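# Shift the hoop by its ropes onto the other post

## Task

Relocate the hoop from the post it sits on to the other post, lowering it flat so that it rings the loose peg standing on that post, and keep that peg upright. Neither the hoop nor the peg is within any hand's reach. Instead, a rope links the hoop to a metal block on each bench, and the hoop must be moved through those ropes. At no moment, including while it dangles, may the hoop drop more than slightly below the top of the lower of the two posts, or the task fails. Bases in the scene frame, in metres, with facing given in degrees counter-clockwise from +x: arm1 at x=+0.01 y=+1.41 z=+0.97 facing -92; arm2 at x=-1.43 y=-0.63 z=+0.96 facing +26; arm3 at x=+1.40 y=-0.43 z=+1.05 facing +169. To finish, open every gripper and pull the arms away. The hoop and peg must stay in place without any robot supporting them. Knocking anything out of the work area or onto the floor also fails the task.

## Robot and tools

Robots: three identical i2rt Big YAM arms named arm1, arm2 and arm3. Each has six revolute joints, a two-finger gripper and a wrist camera. With joints 1 and 6 at 0 and the hand level and pointing forward, the wrist camera rides on top of the hand and looks toward the fingertips. The hand reaches roughly 1.0 m from the joint-1 axis. Two fixed room cameras, cam_low and cam_top, also watch the scene. A loose object may occasionally get a short shove from outside.

Frames: a single scene frame is shared by everything. Its origin is on the floor and +z is up. The base positions and facings are listed in the task. "hand" means the point halfway between the fingertips (URDF link pinch). Its z axis runs along the fingers, and the fingers close along its y axis.

execute_actions(actions, cameras): actions is a list holding one action, or an empty list to only read the state and images. An action is an object keyed by "arm1", "arm2" and "arm3", with one entry per robot you want to command. Each entry holds "joints", a map from joint name to an absolute target (not an offset). Arm joints are in radians and gripper_m is in metres. Ranges, with the tolerance for counting as reached:
- joint1_rad: -2.879 to 2.879, ±0.045. Turns the arm about its base. Positive is counter-clockwise seen from above. At 0 the arm extends the way its base faces.
- joint2_rad: 0 to 3.141, ±0.14. Shoulder. At 0 the upper arm lies roughly level pointing backward. Increasing it raises the arm, then swings it forward.
- joint3_rad: 0 to 3.019, ±0.09. Elbow. At 0 it is fully folded, and larger values open it.
- joint4_rad: -1.692 to 1.57, ±0.055. Hand pitch. Positive tips the fingers up.
- joint5_rad: -1.57 to 1.57, ±0.03. Sideways swing of the hand. Positive goes to the arm's right.
- joint6_rad: -2.094 to 2.094, ±0.035. Hand roll. Positive is clockwise viewed from behind the hand.
- gripper_m: 0 to 0.093, ±0.003. Fingertip gap. Each pad exerts up to roughly 50 to 62 N.
Example: {"arm1": {"joints": {"gripper_m": 0.05}}, "arm2": {"joints": {"joint1_rad": 0.3}}}.
All commanded motions start together but may end at different moments. Joints move at unequal speeds, so the hand can sweep a wide arc between postures. A joint or arm left out of an action can still be driving toward an earlier target. An unknown key or an out-of-range number rejects the whole call, and nothing moves. cameras is a list of names from arm1_cam_wrist, arm2_cam_wrist, arm3_cam_wrist, cam_low, cam_top or "all". Omitting it, passing null or passing ["all"] returns every camera, and [] returns none. The "pictures" line gives the order of the images, which are taken when the call ends.

wait(seconds): 0 to 10. It commands nothing new, lets the scene run on, and then returns the state and images.

zoom_image(camera, region): gives a finer view of part of that camera's most recent full image. region is [x0, y0, x1, y1] in image pixels, origin at the top-left, no bigger than 504 by 504. Wrist images are 616x616, and room images are 896x504.

read_manual(section): returns only the URDF licence texts ("licences"). It moves nothing.

finished_scene(scene): closes the given scene (integer 1 to 2) once the last command has been held. It cannot be undone, and its result reports success and gives the next task. Before calling it, make sure the hoop is resting on the target post by itself and every arm has released and moved clear. A reply with no tool call ends everything.

Result lines: joint_positions holds the measured joints. joint_status tells how each commanded motion of the last accepted action ended:
- "off_target": the joint settled short and may keep pushing.
- "contact_stop" and "time_out": the joint holds where it stopped. After "time_out", though, a joint can keep a target (the old one, or one within 0.375, 0.375, 0.113, 0.225, 0.075, 0.3 rad of where it stands for joints 1 to 6) and resume by itself if the path opens.
- "joint command not followed", often with a "cause:" line: a safety check that keeps arms off themselves and each other blocked that arm's joint targets. The gripper part still runs. Blocked joints show "not_followed" and may be retried with every later action until a passable target is sent.
on_its_own lists what is happening without your command in this call. In it, "held at" is the target being held, not the actual position. To stop a joint pushing, command its reported position. A target very near the current position may produce no motion. A joint carrying a load can sag. Joint torques are the drives' total outputs, with per-arm offset, scale and noise, so treat them only as rough hints of contact or load.

Hazards: the arms do not stop on contact and can press hard. The collision check ignores fingers, gripper housings and wrist cameras, and it may react too late. Never let two robots squeeze against each other: that fails the task and ends the run, and a hard collision may do the same. Objects touching robots do not count as such a collision. Sustained pushing or load heats motors, also between calls while the robot holds its last command. At 85 °C a MOTOR HOT warning appears. At 100 °C an OVER-TEMPERATURE FAULT drops that arm and its gripper until it cools, and the affected keys read "limit_stop_at_motor_heat"; resend those targets afterward. Some heat carries over into the next scene. Avoid dropping, slipping or slamming objects, letting the hoop hang too low, toppling the peg, and anything leaving the work area.

Camera calibration: each camera is given with K, distortion and T_world_to_cam (scene frame to camera, metres) in OpenCV form. Wrist cameras are fisheye, and room cameras are pinhole with radial distortion. Actual poses can differ slightly: room cameras by up to about 2.3 degrees and 9 mm, and wrist cameras more, since their pose comes from the joint readings. Results list any camera whose numbers changed.

Each tool is called in YAML: its name, and indented under it one key for each argument.

## Session

I'll start by observing the scene.

execute_actions:
  actions: []

Scene clock: 0.00 s.
Joint torques (N m, as the arm reports them, + toward a larger angle): no reading
Motor temperatures (°C, as the motors report them): arm1=[20 23 20 22 22 22] | arm2=[23 21 22 23 20 19] | arm3=[19 19 22 21 19 20]
arm1.joint_positions: joint1_rad=+0.115 joint2_rad=+0.420 joint3_rad=+1.596 joint4_rad=-1.455 joint5_rad=+0.243 joint6_rad=-0.343 gripper_m=+0.095
arm1.joint_status: not commanded
arm1.hand: x=-0.0275 y=+1.3215 z=+1.6079 quat_wxyz=(-0.288, -0.490, -0.627, +0.533) (m; scene frame)
arm2.joint_positions: joint1_rad=-0.396 joint2_rad=+0.249 joint3_rad=+1.461 joint4_rad=-1.285 joint5_rad=+0.063 joint6_rad=-0.749 gripper_m=+0.094
arm2.joint_status: not commanded
arm2.hand: x=-1.3766 y=-0.6396 z=+1.5877 quat_wxyz=(-0.628, +0.269, -0.686, +0.252) (m; scene frame)
arm3.joint_positions: joint1_rad=+0.651 joint2_rad=+0.463 joint3_rad=+1.455 joint4_rad=-1.537 joint5_rad=+0.142 joint6_rad=-0.732 gripper_m=+0.095
arm3.joint_status: not commanded
arm3.hand: x=+1.2741 y=-0.4603 z=+1.6006 quat_wxyz=(-0.126, +0.739, +0.457, -0.479) (m; scene frame)
pictures: arm1_cam_wrist, arm2_cam_wrist, arm3_cam_wrist, cam_low, cam_top
Images, in order (width x height): arm1_cam_wrist 616x616, arm2_cam_wrist 616x616, arm3_cam_wrist 616x616, cam_low 896x504, cam_top 896x504.

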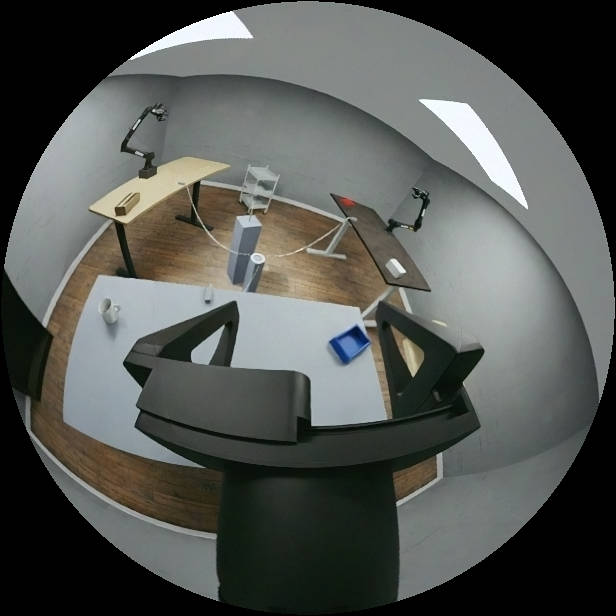

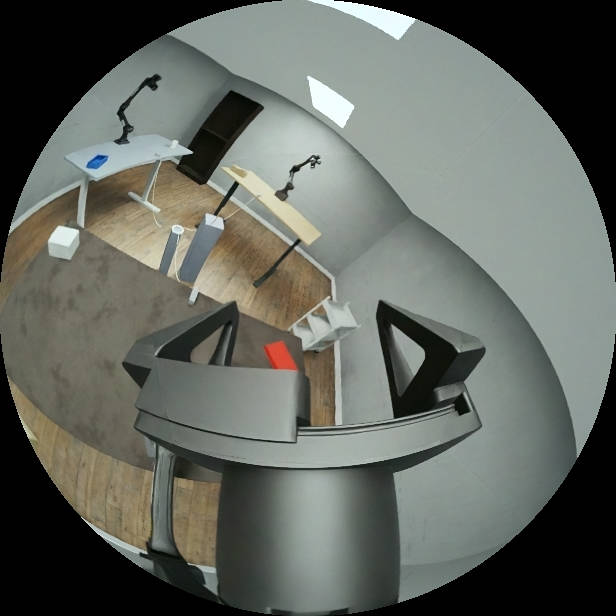

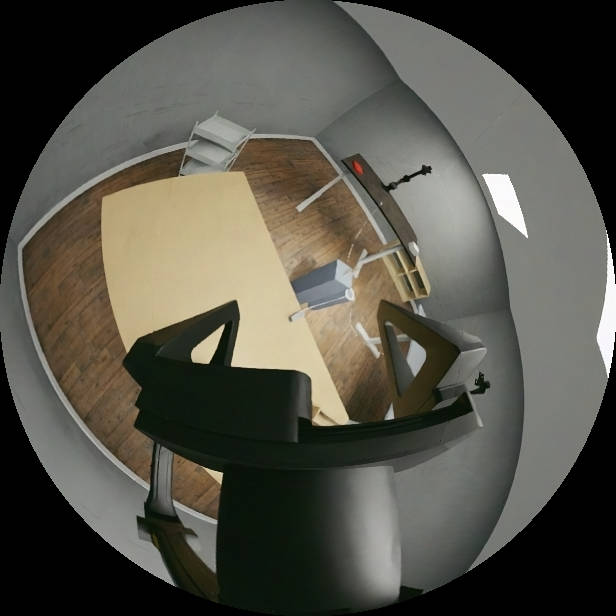

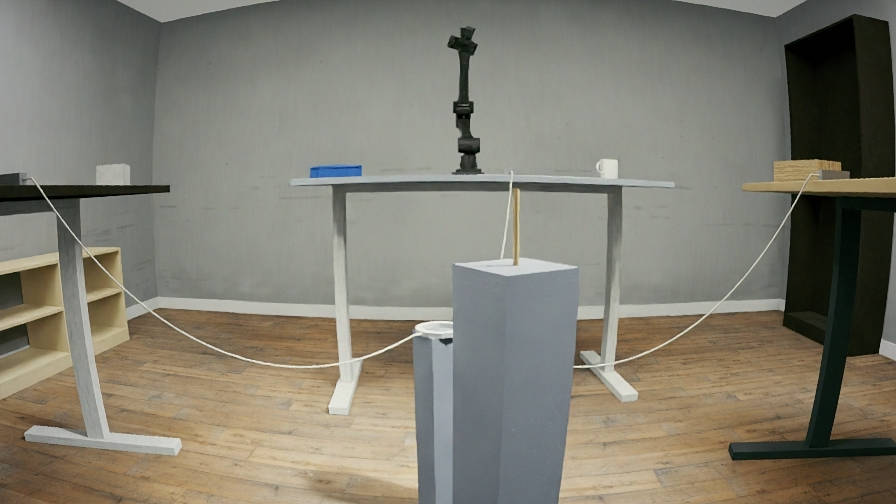

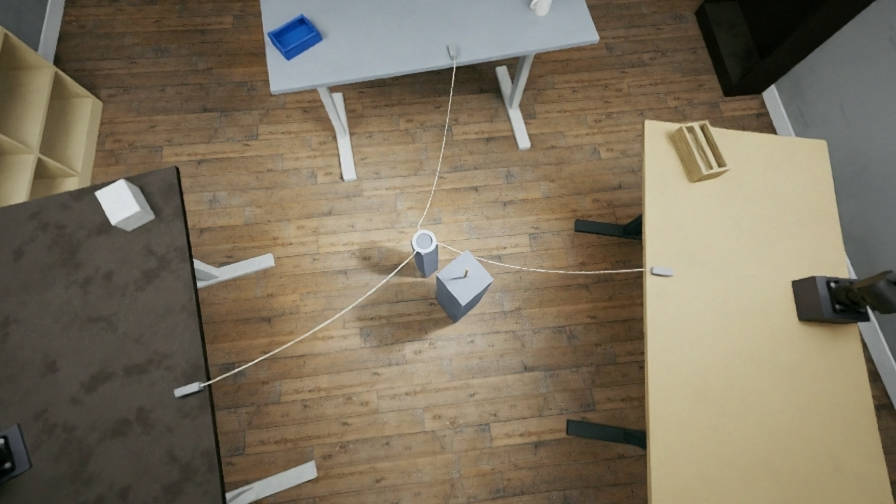

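zoom_image:
  camera: "cam_top"
  region: [390, 210, 510, 330]

zoom_image:
  camera: "cam_low"
  region: [390, 160, 600, 370]

zoom_image:
  camera: "cam_top"
  region: [620, 240, 700, 300]

zoom_image:
  camera: "cam_top"
  region: [150, 360, 230, 420]

zoom_image:
  camera: "cam_top"
  region: [412, 25, 492, 85]

Region (390, 210, 510, 330) of cam_top's 896x504 image, scaled by 4.200, with more detail than that image has.

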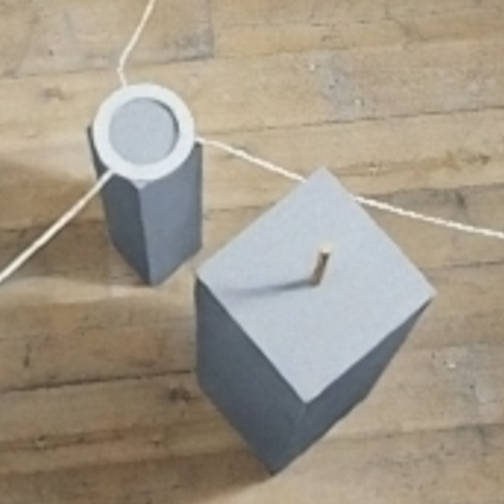

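Region (390, 160, 600, 370) of cam_low's 896x504 image, scaled by 2.400, with more detail than that image has.

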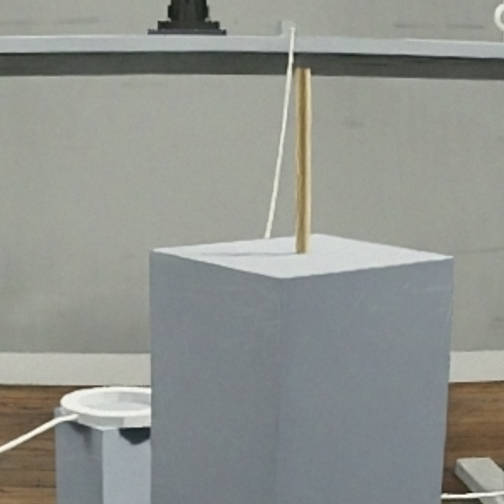

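Region (620, 240, 700, 300) of cam_top's 896x504 image, scaled by 6.300, with more detail than that image has; it fills the top 378 rows of this view, and the rest is white.

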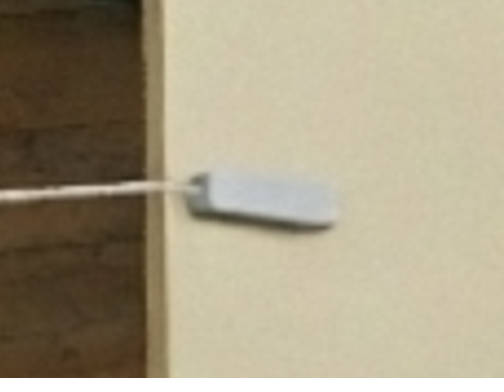

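Region (150, 360, 230, 420) of cam_top's 896x504 image, scaled by 6.300, with more detail than that image has; it fills the top 378 rows of this view, and the rest is white.

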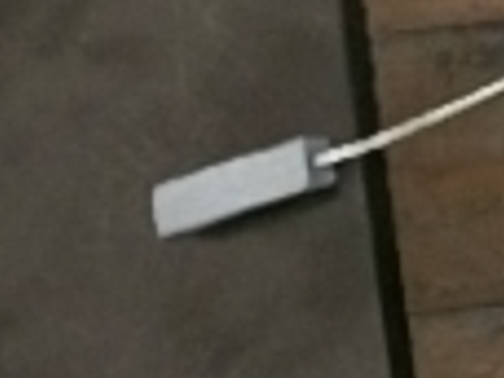

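Region (412, 25, 492, 85) of cam_top's 896x504 image, scaled by 6.300, with more detail than that image has; it fills the top 378 rows of this view, and the rest is white.

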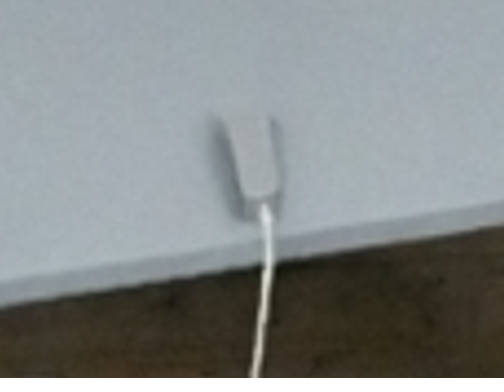

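zoom_image:
  camera: "cam_low"
  region: [385, 15, 555, 185]

zoom_image:
  camera: "arm1_cam_wrist"
  region: [160, 170, 370, 320]

zoom_image:
  camera: "arm2_cam_wrist"
  region: [110, 130, 290, 310]

zoom_image:
  camera: "arm3_cam_wrist"
  region: [260, 200, 440, 380]

Region (385, 15, 555, 185) of cam_low's 896x504 image, scaled by 2.965, with more detail than that image has.

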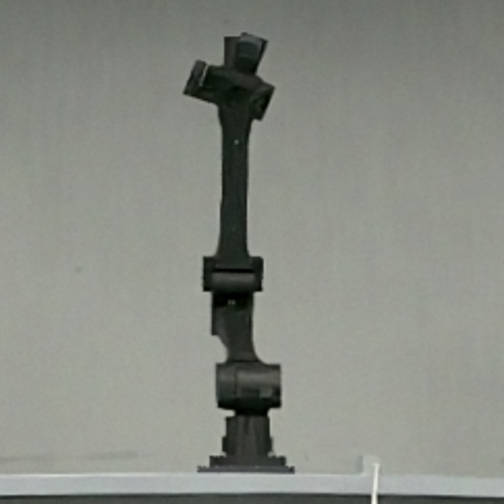

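Region (160, 170, 370, 320) of arm1_cam_wrist's 616x616 image, scaled by 2.400, with more detail than that image has; it fills the top 360 rows of this view, and the rest is white.

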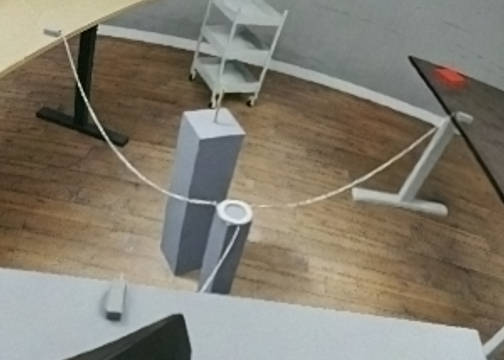

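Region (110, 130, 290, 310) of arm2_cam_wrist's 616x616 image, scaled by 2.800, with more detail than that image has.

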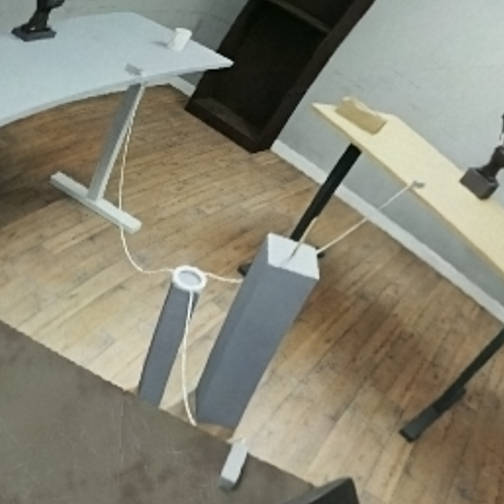

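Region (260, 200, 440, 380) of arm3_cam_wrist's 616x616 image, scaled by 2.800, with more detail than that image has.

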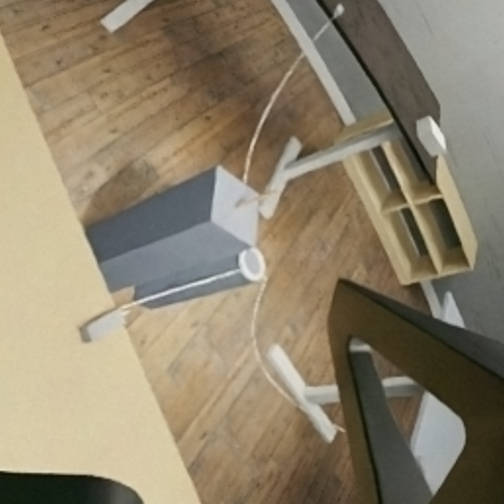

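execute_actions:
  actions:
    - {"arm1":{"joints":{"joint1_rad":0.275,"joint2_rad":1.512,"joint3_rad":1.066,"joint4_rad":-0.689,"joint5_rad":0,"joint6_rad":0,"gripper_m":0.093}},"arm2":{"joints":{"joint1_rad":-0.205,"joint2_rad":1.475,"joint3_rad":1.024,"joint4_rad":-0.684,"joint5_rad":0,"joint6_rad":0,"gripper_m":0.093}},"arm3":{"joints":{"joint1_rad":-0.097,"joint2_rad":1.567,"joint3_rad":0.964,"joint4_rad":-0.531,"joint5_rad":0,"joint6_rad":0,"gripper_m":0.093}}}

Scene clock: 120.73 s.
Joint torques (N m, as the arm reports them, + toward a larger angle): arm1=[  1.21 -10.83   8.85   2.16  -0.06   0.17] | arm2=[  0.12 -13.54   8.95   1.69  -0.16   0.14] | arm3=[  0.18 -12.03   9.3    1.79   0.     0.08]
Motor temperatures (°C, as the motors report them): arm1=[20 24 24 23 22 22] | arm2=[23 23 26 23 20 19] | arm3=[19 20 27 21 19 20]
arm1.joint_positions: joint1_rad=+0.273 joint2_rad=+1.504 joint3_rad=+1.047 joint4_rad=-0.715 joint5_rad=+0.004 joint6_rad=-0.008 gripper_m=+0.093
arm1.joint_status: all done
arm1.hand: x=+0.1270 y=+0.9184 z=+1.0925 quat_wxyz=(-0.154, -0.601, -0.774, +0.125) (m; scene frame)
arm2.joint_positions: joint1_rad=-0.208 joint2_rad=+1.486 joint3_rad=+1.010 joint4_rad=-0.703 joint5_rad=+0.004 joint6_rad=-0.012 gripper_m=+0.093
arm2.joint_status: all done
arm2.hand: x=-0.9572 y=-0.5149 z=+1.0647 quat_wxyz=(-0.188, +0.124, -0.974, -0.021) (m; scene frame)
arm3.joint_positions: joint1_rad=-0.097 joint2_rad=+1.571 joint3_rad=+0.945 joint4_rad=-0.551 joint5_rad=-0.001 joint6_rad=-0.011 gripper_m=+0.093
arm3.joint_status: all done
arm3.hand: x=+0.9288 y=-0.2870 z=+1.1043 quat_wxyz=(-0.025, +0.971, -0.137, -0.193) (m; scene frame)
pictures: arm1_cam_wrist, arm2_cam_wrist, arm3_cam_wrist, cam_low, cam_top
camera_calibration (this result's frames):
arm1_cam_wrist: T_world_to_cam=[[-0.969308, -0.245094, 0.0192496, 0.323779], [-0.235229, 0.947354, 0.217227, -1.07418], [-0.0714772, 0.206032, -0.975931, 1.00784], [0, 0, 0, 1]] pos_world=[0.1332, 0.889342, 1.2107]
arm2_cam_wrist: T_world_to_cam=[[0.246063, -0.969211, 0.00907063, -0.275324], [-0.940737, -0.236559, 0.243008, -1.27398], [-0.23338, -0.0683282, -0.969982, 0.897887], [0, 0, 0, 1]] pos_world=[-0.921182, -0.506868, 1.18302]
arm3_cam_wrist: T_world_to_cam=[[0.274291, 0.961428, -0.0205216, 0.0468218], [0.936791, -0.262321, 0.231539, -1.1948], [0.217225, -0.0827336, -0.972609, 0.975714], [0, 0, 0, 1]] pos_world=[0.894483, -0.277711, 1.22659]
Images, in order (width x height): arm1_cam_wrist 616x616, arm2_cam_wrist 616x616, arm3_cam_wrist 616x616, cam_low 896x504, cam_top 896x504.

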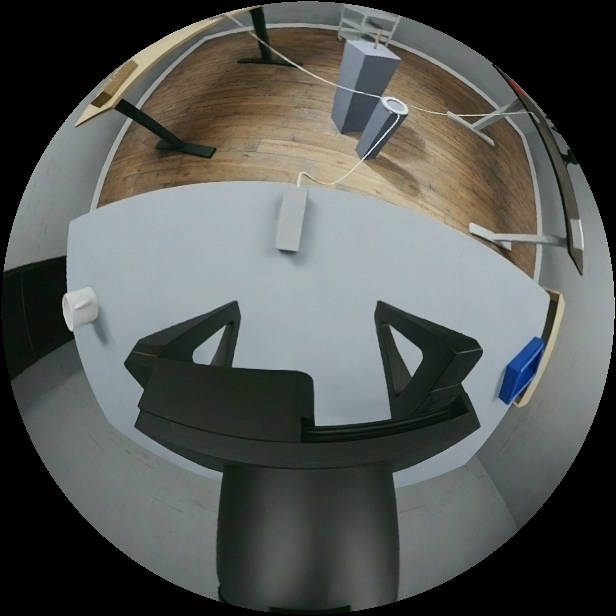

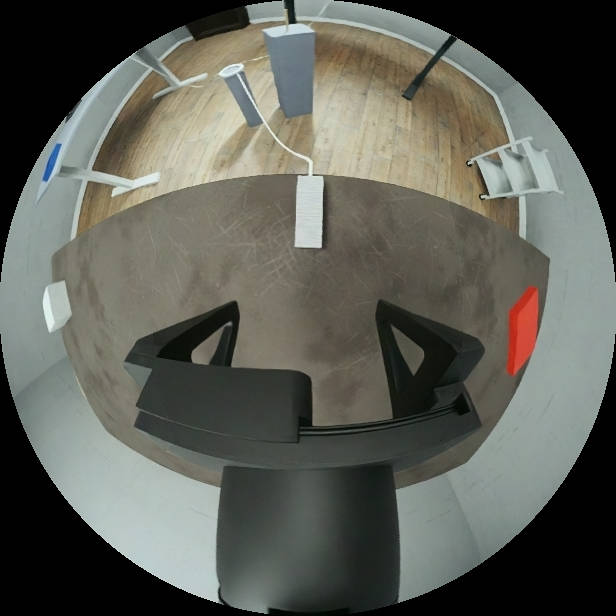

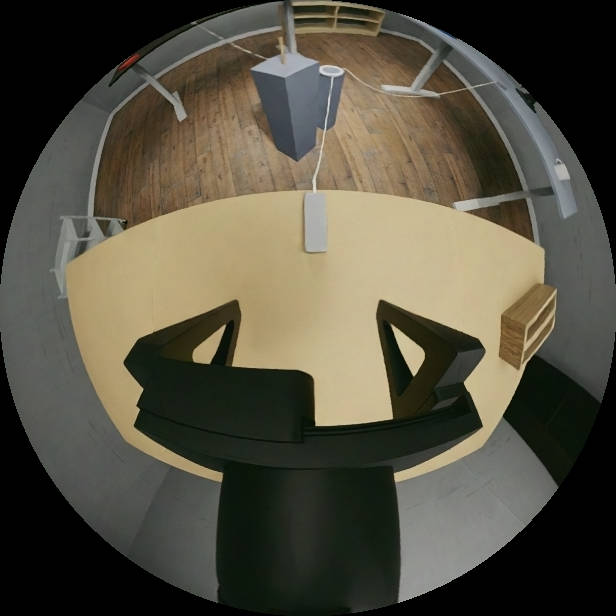

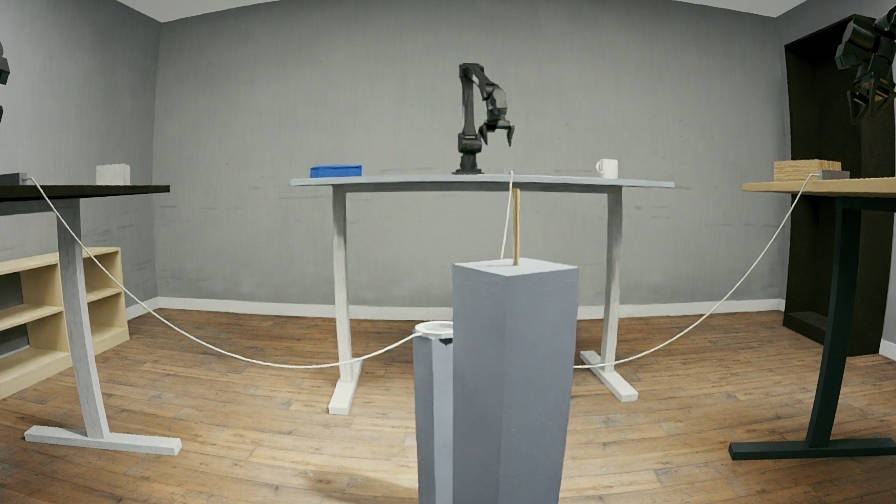

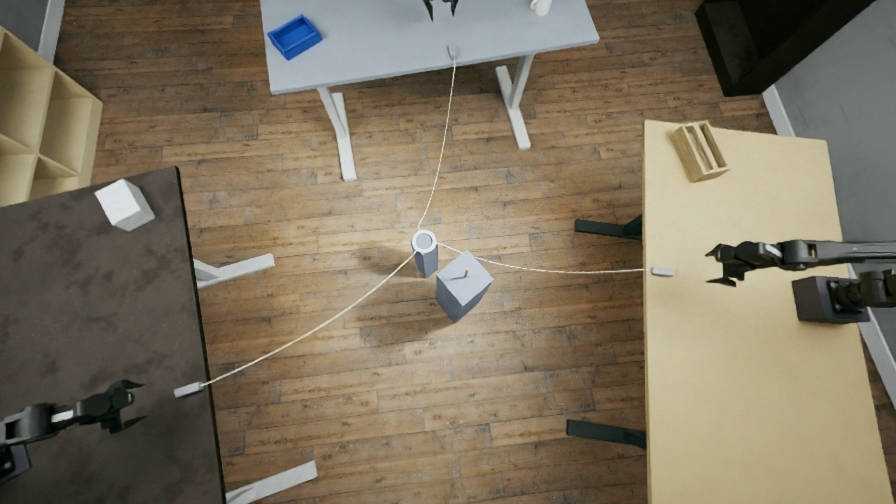

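zoom_image:
  camera: "arm1_cam_wrist"
  region: [240, 160, 350, 270]

zoom_image:
  camera: "arm2_cam_wrist"
  region: [255, 155, 365, 265]

zoom_image:
  camera: "arm3_cam_wrist"
  region: [260, 165, 370, 275]

zoom_image:
  camera: "cam_low"
  region: [740, 60, 896, 216]

Region (240, 160, 350, 270) of arm1_cam_wrist's 616x616 image, scaled by 4.582, with more detail than that image has.

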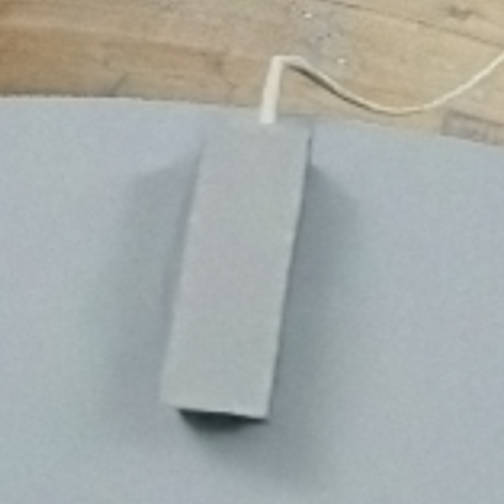

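Region (255, 155, 365, 265) of arm2_cam_wrist's 616x616 image, scaled by 4.582, with more detail than that image has.

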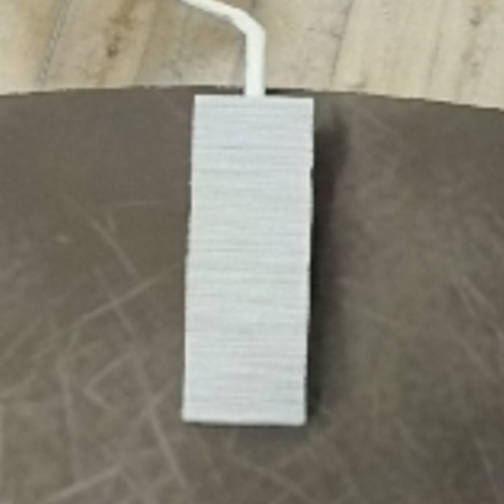

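Region (260, 165, 370, 275) of arm3_cam_wrist's 616x616 image, scaled by 4.582, with more detail than that image has.

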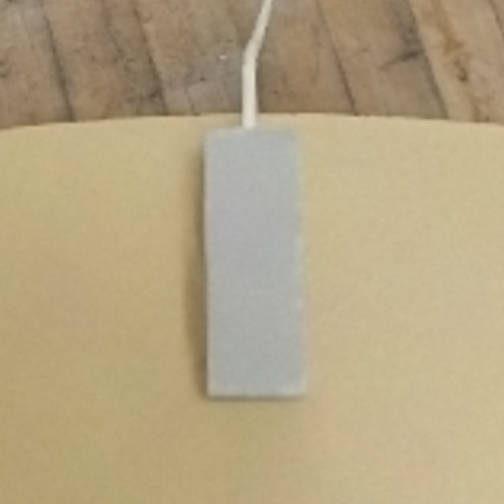

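Region (740, 60, 896, 216) of cam_low's 896x504 image, scaled by 3.231, with more detail than that image has.

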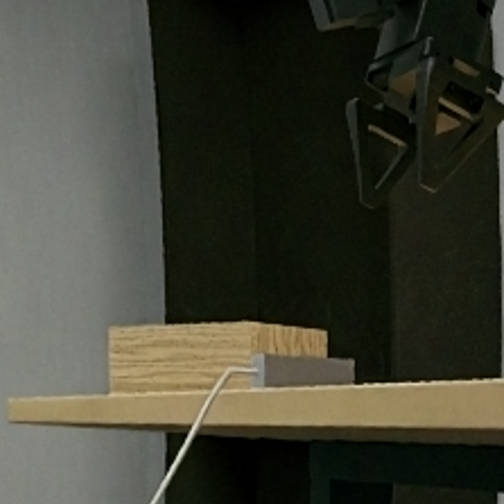

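execute_actions:
  actions:
    - {"arm1":{"joints":{"joint1_rad":0.305,"joint2_rad":1.72,"joint3_rad":1.135,"joint4_rad":-0.51,"joint6_rad":0.16,"gripper_m":0.07}},"arm2":{"joints":{"joint2_rad":1.663,"joint3_rad":1.105,"joint4_rad":-0.532,"gripper_m":0.07}},"arm3":{"joints":{"joint1_rad":-0.116,"joint2_rad":1.838,"joint3_rad":1.05,"joint4_rad":-0.305,"gripper_m":0.07}}}
  cameras: ["arm1_cam_wrist","arm2_cam_wrist","arm3_cam_wrist","cam_low"]

Scene clock: 148.07 s.
Joint torques (N m, as the arm reports them, + toward a larger angle): arm1=[  1.09 -14.07   9.4    2.1   -0.02   0.16] | arm2=[  0.18 -16.33  10.14   1.73  -0.16   0.13] | arm3=[ -1.08 -16.9    8.09   1.87   0.     0.1 ]
Motor temperatures (°C, as the motors report them): arm1=[20 26 29 23 22 22] | arm2=[23 24 30 23 20 19] | arm3=[19 21 28 21 19 20]
arm1.joint_positions: joint1_rad=+0.304 joint2_rad=+1.728 joint3_rad=+1.099 joint4_rad=-0.535 joint5_rad=+0.003 joint6_rad=+0.152 gripper_m=+0.070
arm1.joint_status: all done
arm1.hand: x=+0.1560 y=+0.8729 z=+1.0181 quat_wxyz=(-0.169, -0.649, -0.733, +0.111) (m; scene frame)
arm2.joint_positions: joint1_rad=-0.208 joint2_rad=+1.679 joint3_rad=+1.068 joint4_rad=-0.550 joint5_rad=+0.004 joint6_rad=-0.012 gripper_m=+0.070
arm2.joint_status: all done
arm2.hand: x=-0.9091 y=-0.5029 z=+1.0079 quat_wxyz=(-0.196, +0.124, -0.972, -0.022) (m; scene frame)
arm3.joint_positions: joint1_rad=-0.101 joint2_rad=+1.857 joint3_rad=+1.031 joint4_rad=-0.325 joint5_rad=-0.001 joint6_rad=-0.011 gripper_m=+0.070
arm3.joint_status: all done
arm3.hand: x=+0.8723 y=-0.2689 z=+1.0152 quat_wxyz=(-0.027, +0.968, -0.138, -0.206) (m; scene frame)
pictures: arm1_cam_wrist, arm2_cam_wrist, arm3_cam_wrist, cam_low
camera_calibration (this result's frames):
arm1_cam_wrist: T_world_to_cam=[[-0.990302, -0.131667, -0.0443302, 0.311205], [-0.138139, 0.967184, 0.213245, -1.03649], [0.0147981, 0.2173, -0.975993, 0.923443], [0, 0, 0, 1]] pos_world=[0.151342, 0.842791, 1.1361]
arm2_cam_wrist: T_world_to_cam=[[0.245533, -0.969346, 0.00902778, -0.275511], [-0.944898, -0.237239, 0.225576, -1.19871], [-0.21652, -0.0639167, -0.974184, 0.876654], [0, 0, 0, 1]] pos_world=[-0.875197, -0.495413, 1.12691]
arm3_cam_wrist: T_world_to_cam=[[0.277604, 0.96048, -0.0203581, 0.0397579], [0.941253, -0.267683, 0.205886, -1.09573], [0.192299, -0.0763167, -0.978364, 0.93211], [0, 0, 0, 1]] pos_world=[0.841082, -0.26036, 1.13835]
Images, in order (width x height): arm1_cam_wrist 616x616, arm2_cam_wrist 616x616, arm3_cam_wrist 616x616, cam_low 896x504.

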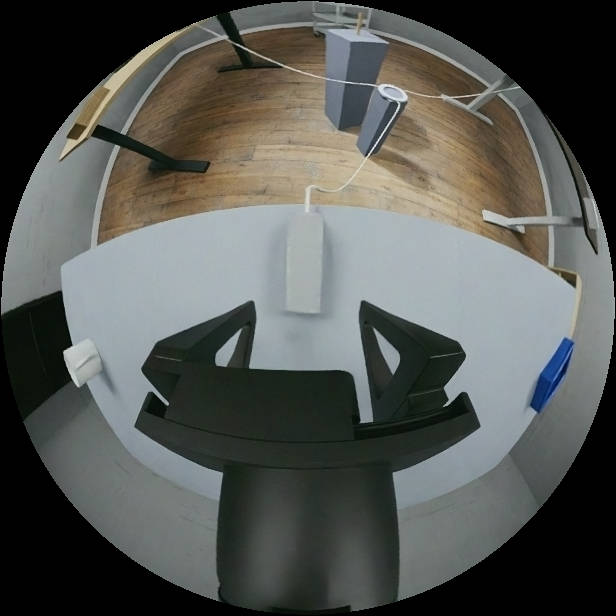

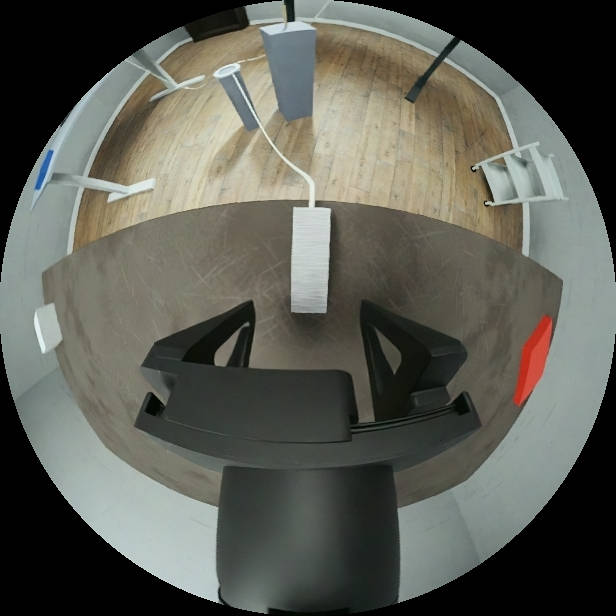

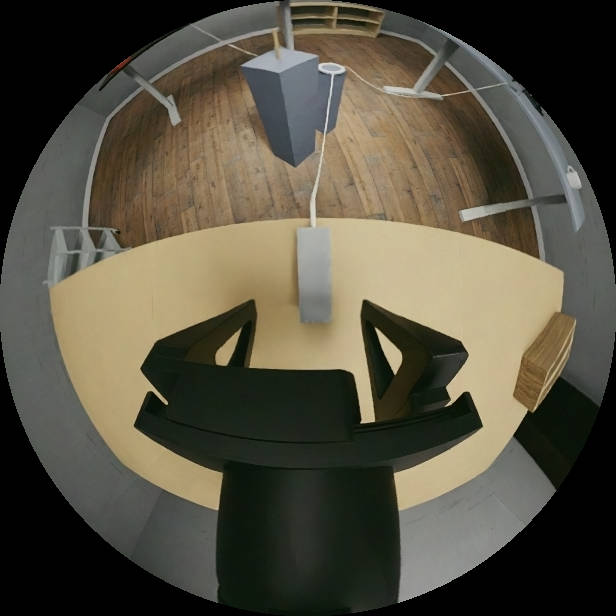

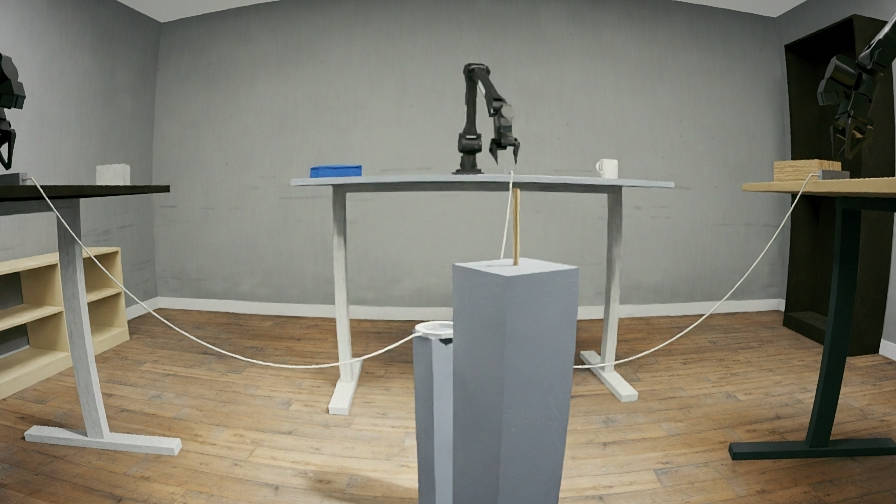

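zoom_image:
  camera: "arm1_cam_wrist"
  region: [240, 195, 380, 335]

zoom_image:
  camera: "arm2_cam_wrist"
  region: [240, 195, 380, 335]

zoom_image:
  camera: "arm3_cam_wrist"
  region: [240, 195, 380, 335]

zoom_image:
  camera: "cam_low"
  region: [786, 100, 896, 210]

zoom_image:
  camera: "cam_low"
  region: [0, 110, 100, 210]

Region (240, 195, 380, 335) of arm1_cam_wrist's 616x616 image, scaled by 3.600, with more detail than that image has.

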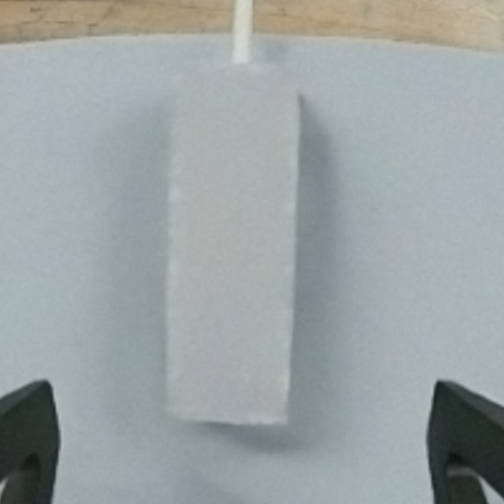

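Region (240, 195, 380, 335) of arm2_cam_wrist's 616x616 image, scaled by 3.600, with more detail than that image has.

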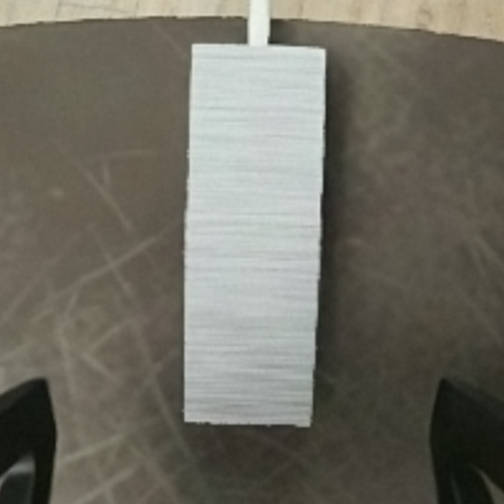

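Region (240, 195, 380, 335) of arm3_cam_wrist's 616x616 image, scaled by 3.600, with more detail than that image has.

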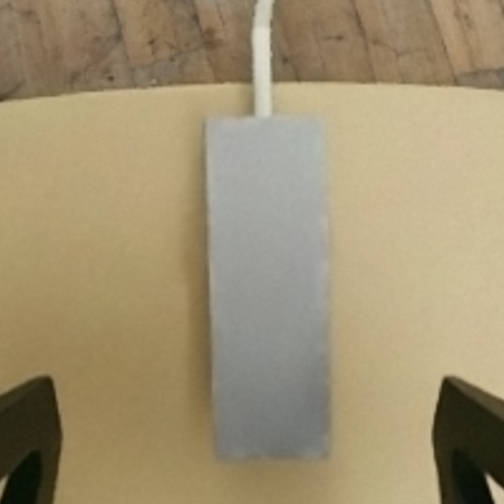

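Region (786, 100, 896, 210) of cam_low's 896x504 image, scaled by 4.582, with more detail than that image has.

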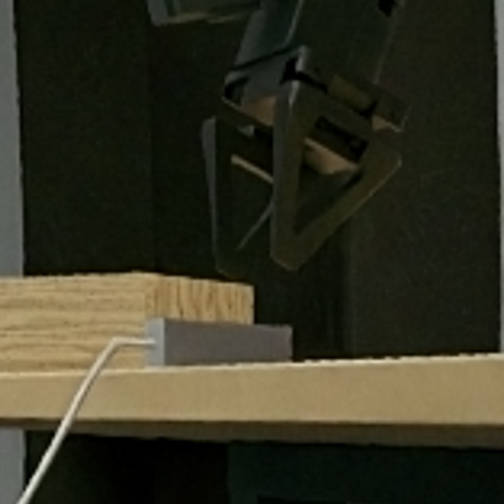

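Region (0, 110, 100, 210) of cam_low's 896x504 image, scaled by 5.040, with more detail than that image has.

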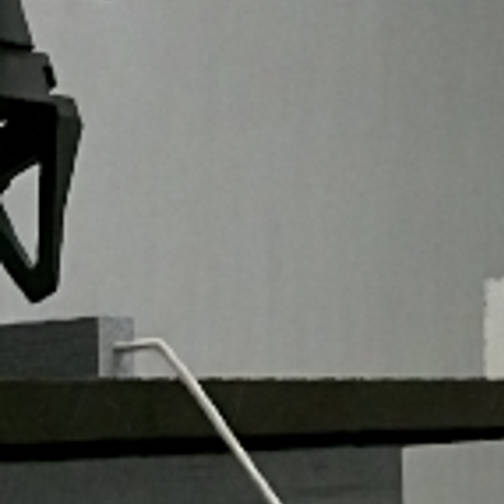

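execute_actions:
  actions:
    - {"arm1":{"joints":{"joint2_rad":1.832,"joint3_rad":1.186,"joint4_rad":-0.43}},"arm2":{"joints":{"joint2_rad":1.78,"joint3_rad":1.184,"joint4_rad":-0.478}},"arm3":{"joints":{"joint1_rad":-0.125,"joint2_rad":1.964,"joint3_rad":1.117,"joint4_rad":-0.236}}}
  cameras: ["arm1_cam_wrist","arm2_cam_wrist","arm3_cam_wrist","cam_low"]

Scene clock: 179.63 s.
Joint torques (N m, as the arm reports them, + toward a larger angle): arm1=[  1.07 -14.05   9.11   2.04  -0.03   0.18] | arm2=[  0.12 -17.17   9.97   1.61  -0.17   0.14] | arm3=[ -0.82 -16.96   8.06   1.63   0.     0.1 ]
Motor temperatures (°C, as the motors report them): arm1=[20 28 31 23 22 22] | arm2=[23 26 33 23 20 19] | arm3=[19 24 28 21 19 20]
arm1.joint_positions: joint1_rad=+0.304 joint2_rad=+1.825 joint3_rad=+1.150 joint4_rad=-0.452 joint5_rad=+0.003 joint6_rad=+0.153 gripper_m=+0.070
arm1.joint_status: all done
arm1.hand: x=+0.1648 y=+0.8415 z=+0.9939 quat_wxyz=(-0.184, -0.647, -0.730, +0.121) (m; scene frame)
arm2.joint_positions: joint1_rad=-0.208 joint2_rad=+1.787 joint3_rad=+1.147 joint4_rad=-0.491 joint5_rad=+0.004 joint6_rad=-0.012 gripper_m=+0.070
arm2.joint_status: all done
arm2.hand: x=-0.8708 y=-0.4934 z=+0.9876 quat_wxyz=(-0.211, +0.124, -0.969, -0.023) (m; scene frame)
arm3.joint_positions: joint1_rad=-0.112 joint2_rad=+1.971 joint3_rad=+1.095 joint4_rad=-0.252 joint5_rad=-0.001 joint6_rad=-0.011 gripper_m=+0.070
arm3.joint_status: all done
arm3.hand: x=+0.8463 y=-0.2543 z=+0.9836 quat_wxyz=(-0.030, +0.965, -0.143, -0.218) (m; scene frame)
pictures: arm1_cam_wrist, arm2_cam_wrist, arm3_cam_wrist, cam_low
camera_calibration (this result's frames):
arm1_cam_wrist: T_world_to_cam=[[-0.989902, -0.13268, -0.0498983, 0.32105], [-0.139505, 0.974285, 0.176937, -0.969431], [0.0251392, 0.182111, -0.982957, 0.941383], [0, 0, 0, 1]] pos_world=[0.158901, 0.815663, 1.11289]
arm2_cam_wrist: T_world_to_cam=[[0.245215, -0.969425, 0.00918577, -0.275977], [-0.951079, -0.238716, 0.196119, -1.1327], [-0.18793, -0.0568276, -0.980537, 0.900433], [0, 0, 0, 1]] pos_world=[-0.840394, -0.486762, 1.10759]
arm3_cam_wrist: T_world_to_cam=[[0.288285, 0.957335, -0.0200568, 0.0222137], [0.942577, -0.280028, 0.182024, -1.04169], [0.168642, -0.0713801, -0.983089, 0.933178], [0, 0, 0, 1]] pos_world=[0.818096, -0.246358, 1.10746]
Images, in order (width x height): arm1_cam_wrist 616x616, arm2_cam_wrist 616x616, arm3_cam_wrist 616x616, cam_low 896x504.

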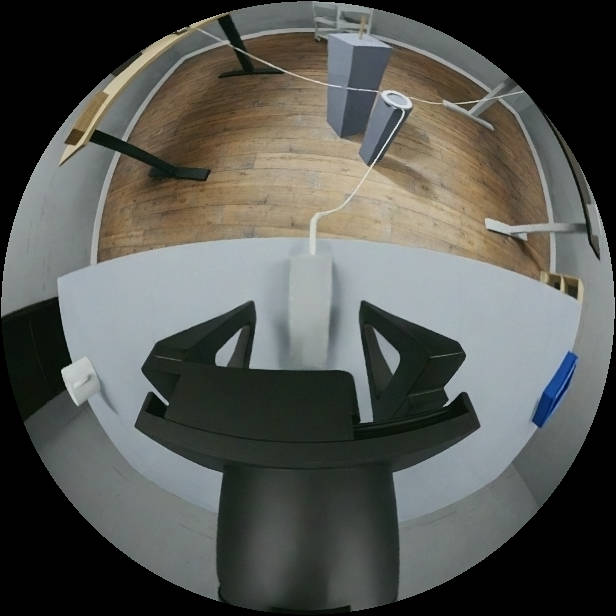

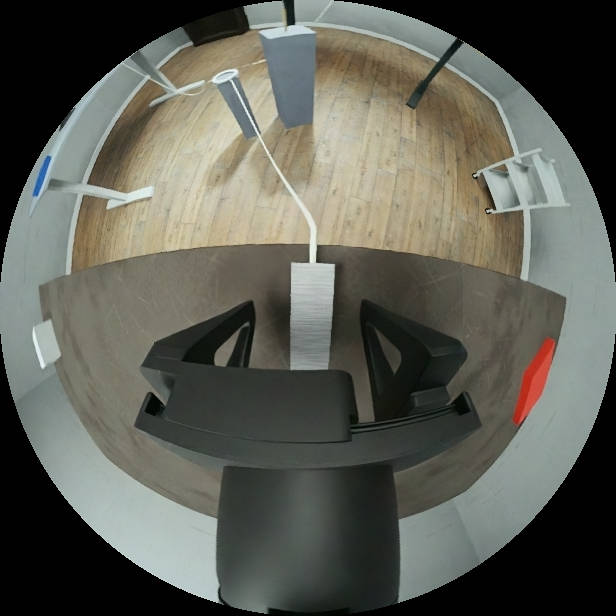

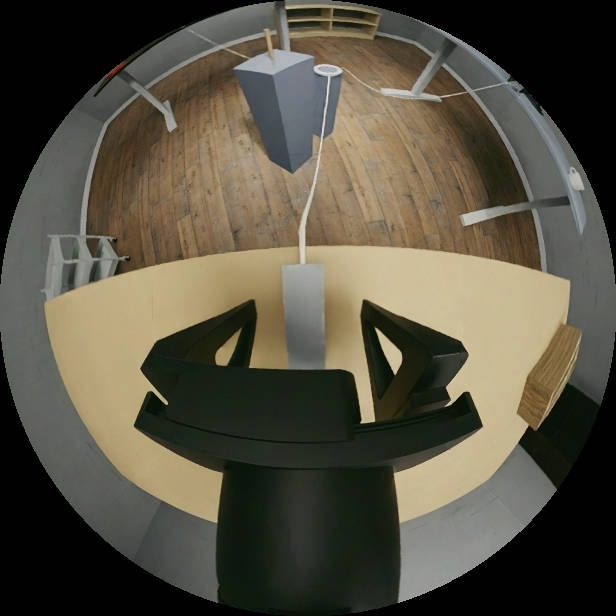

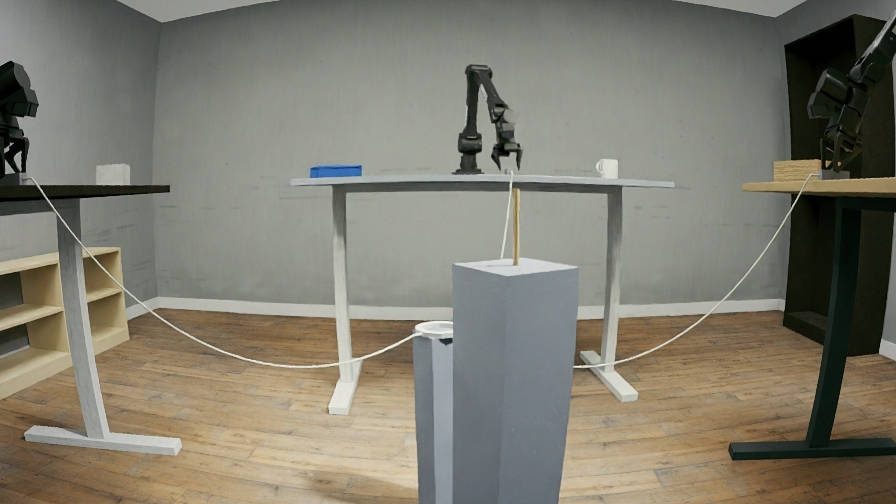

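zoom_image:
  camera: "cam_low"
  region: [800, 130, 880, 200]

zoom_image:
  camera: "cam_low"
  region: [0, 130, 80, 200]

zoom_image:
  camera: "cam_low"
  region: [480, 135, 540, 190]

Region (800, 130, 880, 200) of cam_low's 896x504 image, scaled by 6.300, with more detail than that image has; it fills the top 441 rows of this view, and the rest is white.

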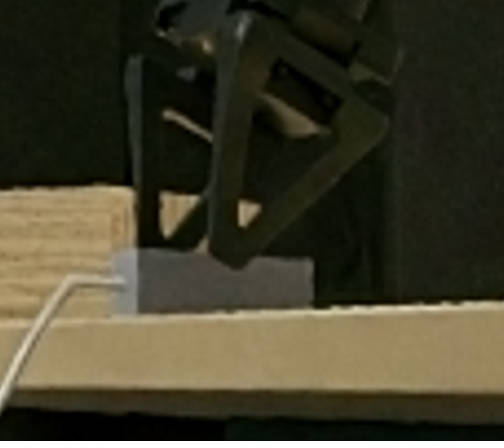

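Region (0, 130, 80, 200) of cam_low's 896x504 image, scaled by 6.300, with more detail than that image has; it fills the top 441 rows of this view, and the rest is white.

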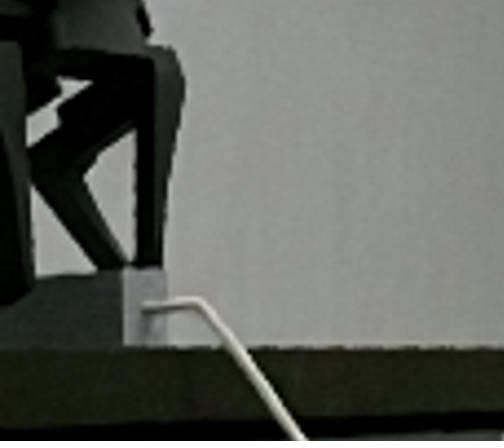

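Region (480, 135, 540, 190) of cam_low's 896x504 image, scaled by 8.400, with more detail than that image has; it fills the top 462 rows of this view, and the rest is white.

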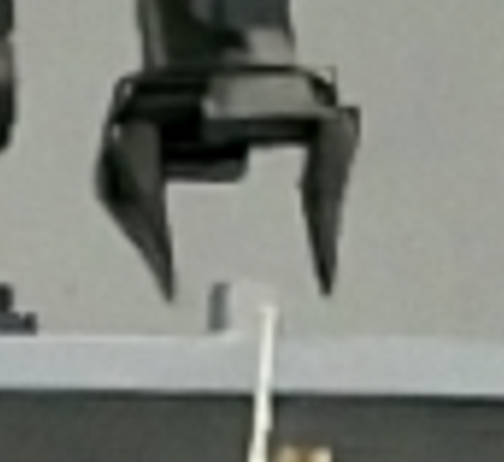

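execute_actions:
  actions:
    - {"arm1":{"joints":{"joint2_rad":1.858}},"arm2":{"joints":{"joint2_rad":1.803}},"arm3":{"joints":{"joint2_rad":1.993}}}
  cameras: ["cam_low"]

Scene clock: 185.80 s.
Joint torques (N m, as the arm reports them, + toward a larger angle): arm1=[  1.06 -13.22   9.02   1.99  -0.03   0.17] | arm2=[  0.15 -15.92   9.89   1.58  -0.16   0.13] | arm3=[ -0.85 -16.13   7.89   1.65   0.     0.1 ]
Motor temperatures (°C, as the motors report them): arm1=[20 28 31 23 22 22] | arm2=[23 26 33 23 20 19] | arm3=[19 25 28 21 19 20]
arm1.joint_positions: joint1_rad=+0.304 joint2_rad=+1.840 joint3_rad=+1.150 joint4_rad=-0.452 joint5_rad=+0.003 joint6_rad=+0.153 gripper_m=+0.070
arm1.joint_status: all done
arm1.hand: x=+0.1644 y=+0.8431 z=+0.9855 quat_wxyz=(-0.178, -0.648, -0.731, +0.117) (m; scene frame)
arm2.joint_positions: joint1_rad=-0.208 joint2_rad=+1.798 joint3_rad=+1.147 joint4_rad=-0.491 joint5_rad=+0.004 joint6_rad=-0.012 gripper_m=+0.070
arm2.joint_status: all done
arm2.hand: x=-0.8719 y=-0.4936 z=+0.9814 quat_wxyz=(-0.206, +0.124, -0.970, -0.023) (m; scene frame)
arm3.joint_positions: joint1_rad=-0.112 joint2_rad=+1.987 joint3_rad=+1.095 joint4_rad=-0.252 joint5_rad=-0.001 joint6_rad=-0.011 gripper_m=+0.070
arm3.joint_status: all done
arm3.hand: x=+0.8493 y=-0.2553 z=+0.9746 quat_wxyz=(-0.029, +0.967, -0.144, -0.210) (m; scene frame)
pictures: cam_low
Images, in order (width x height): cam_low 896x504.

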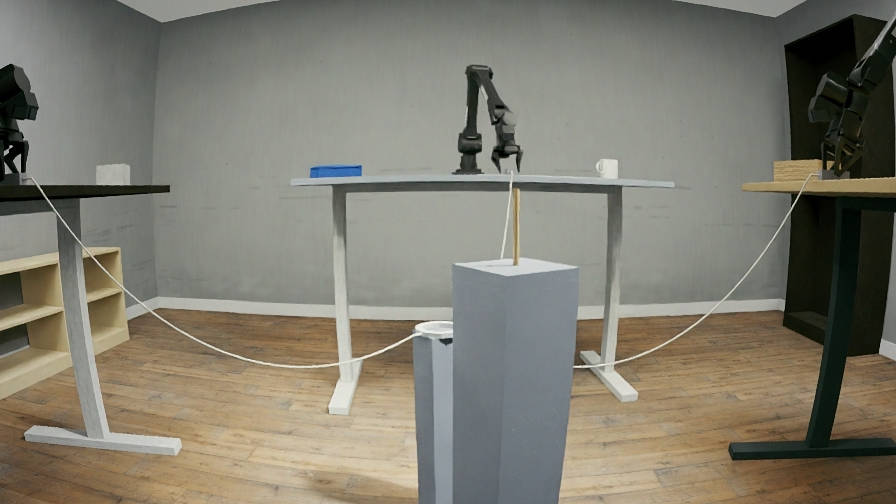

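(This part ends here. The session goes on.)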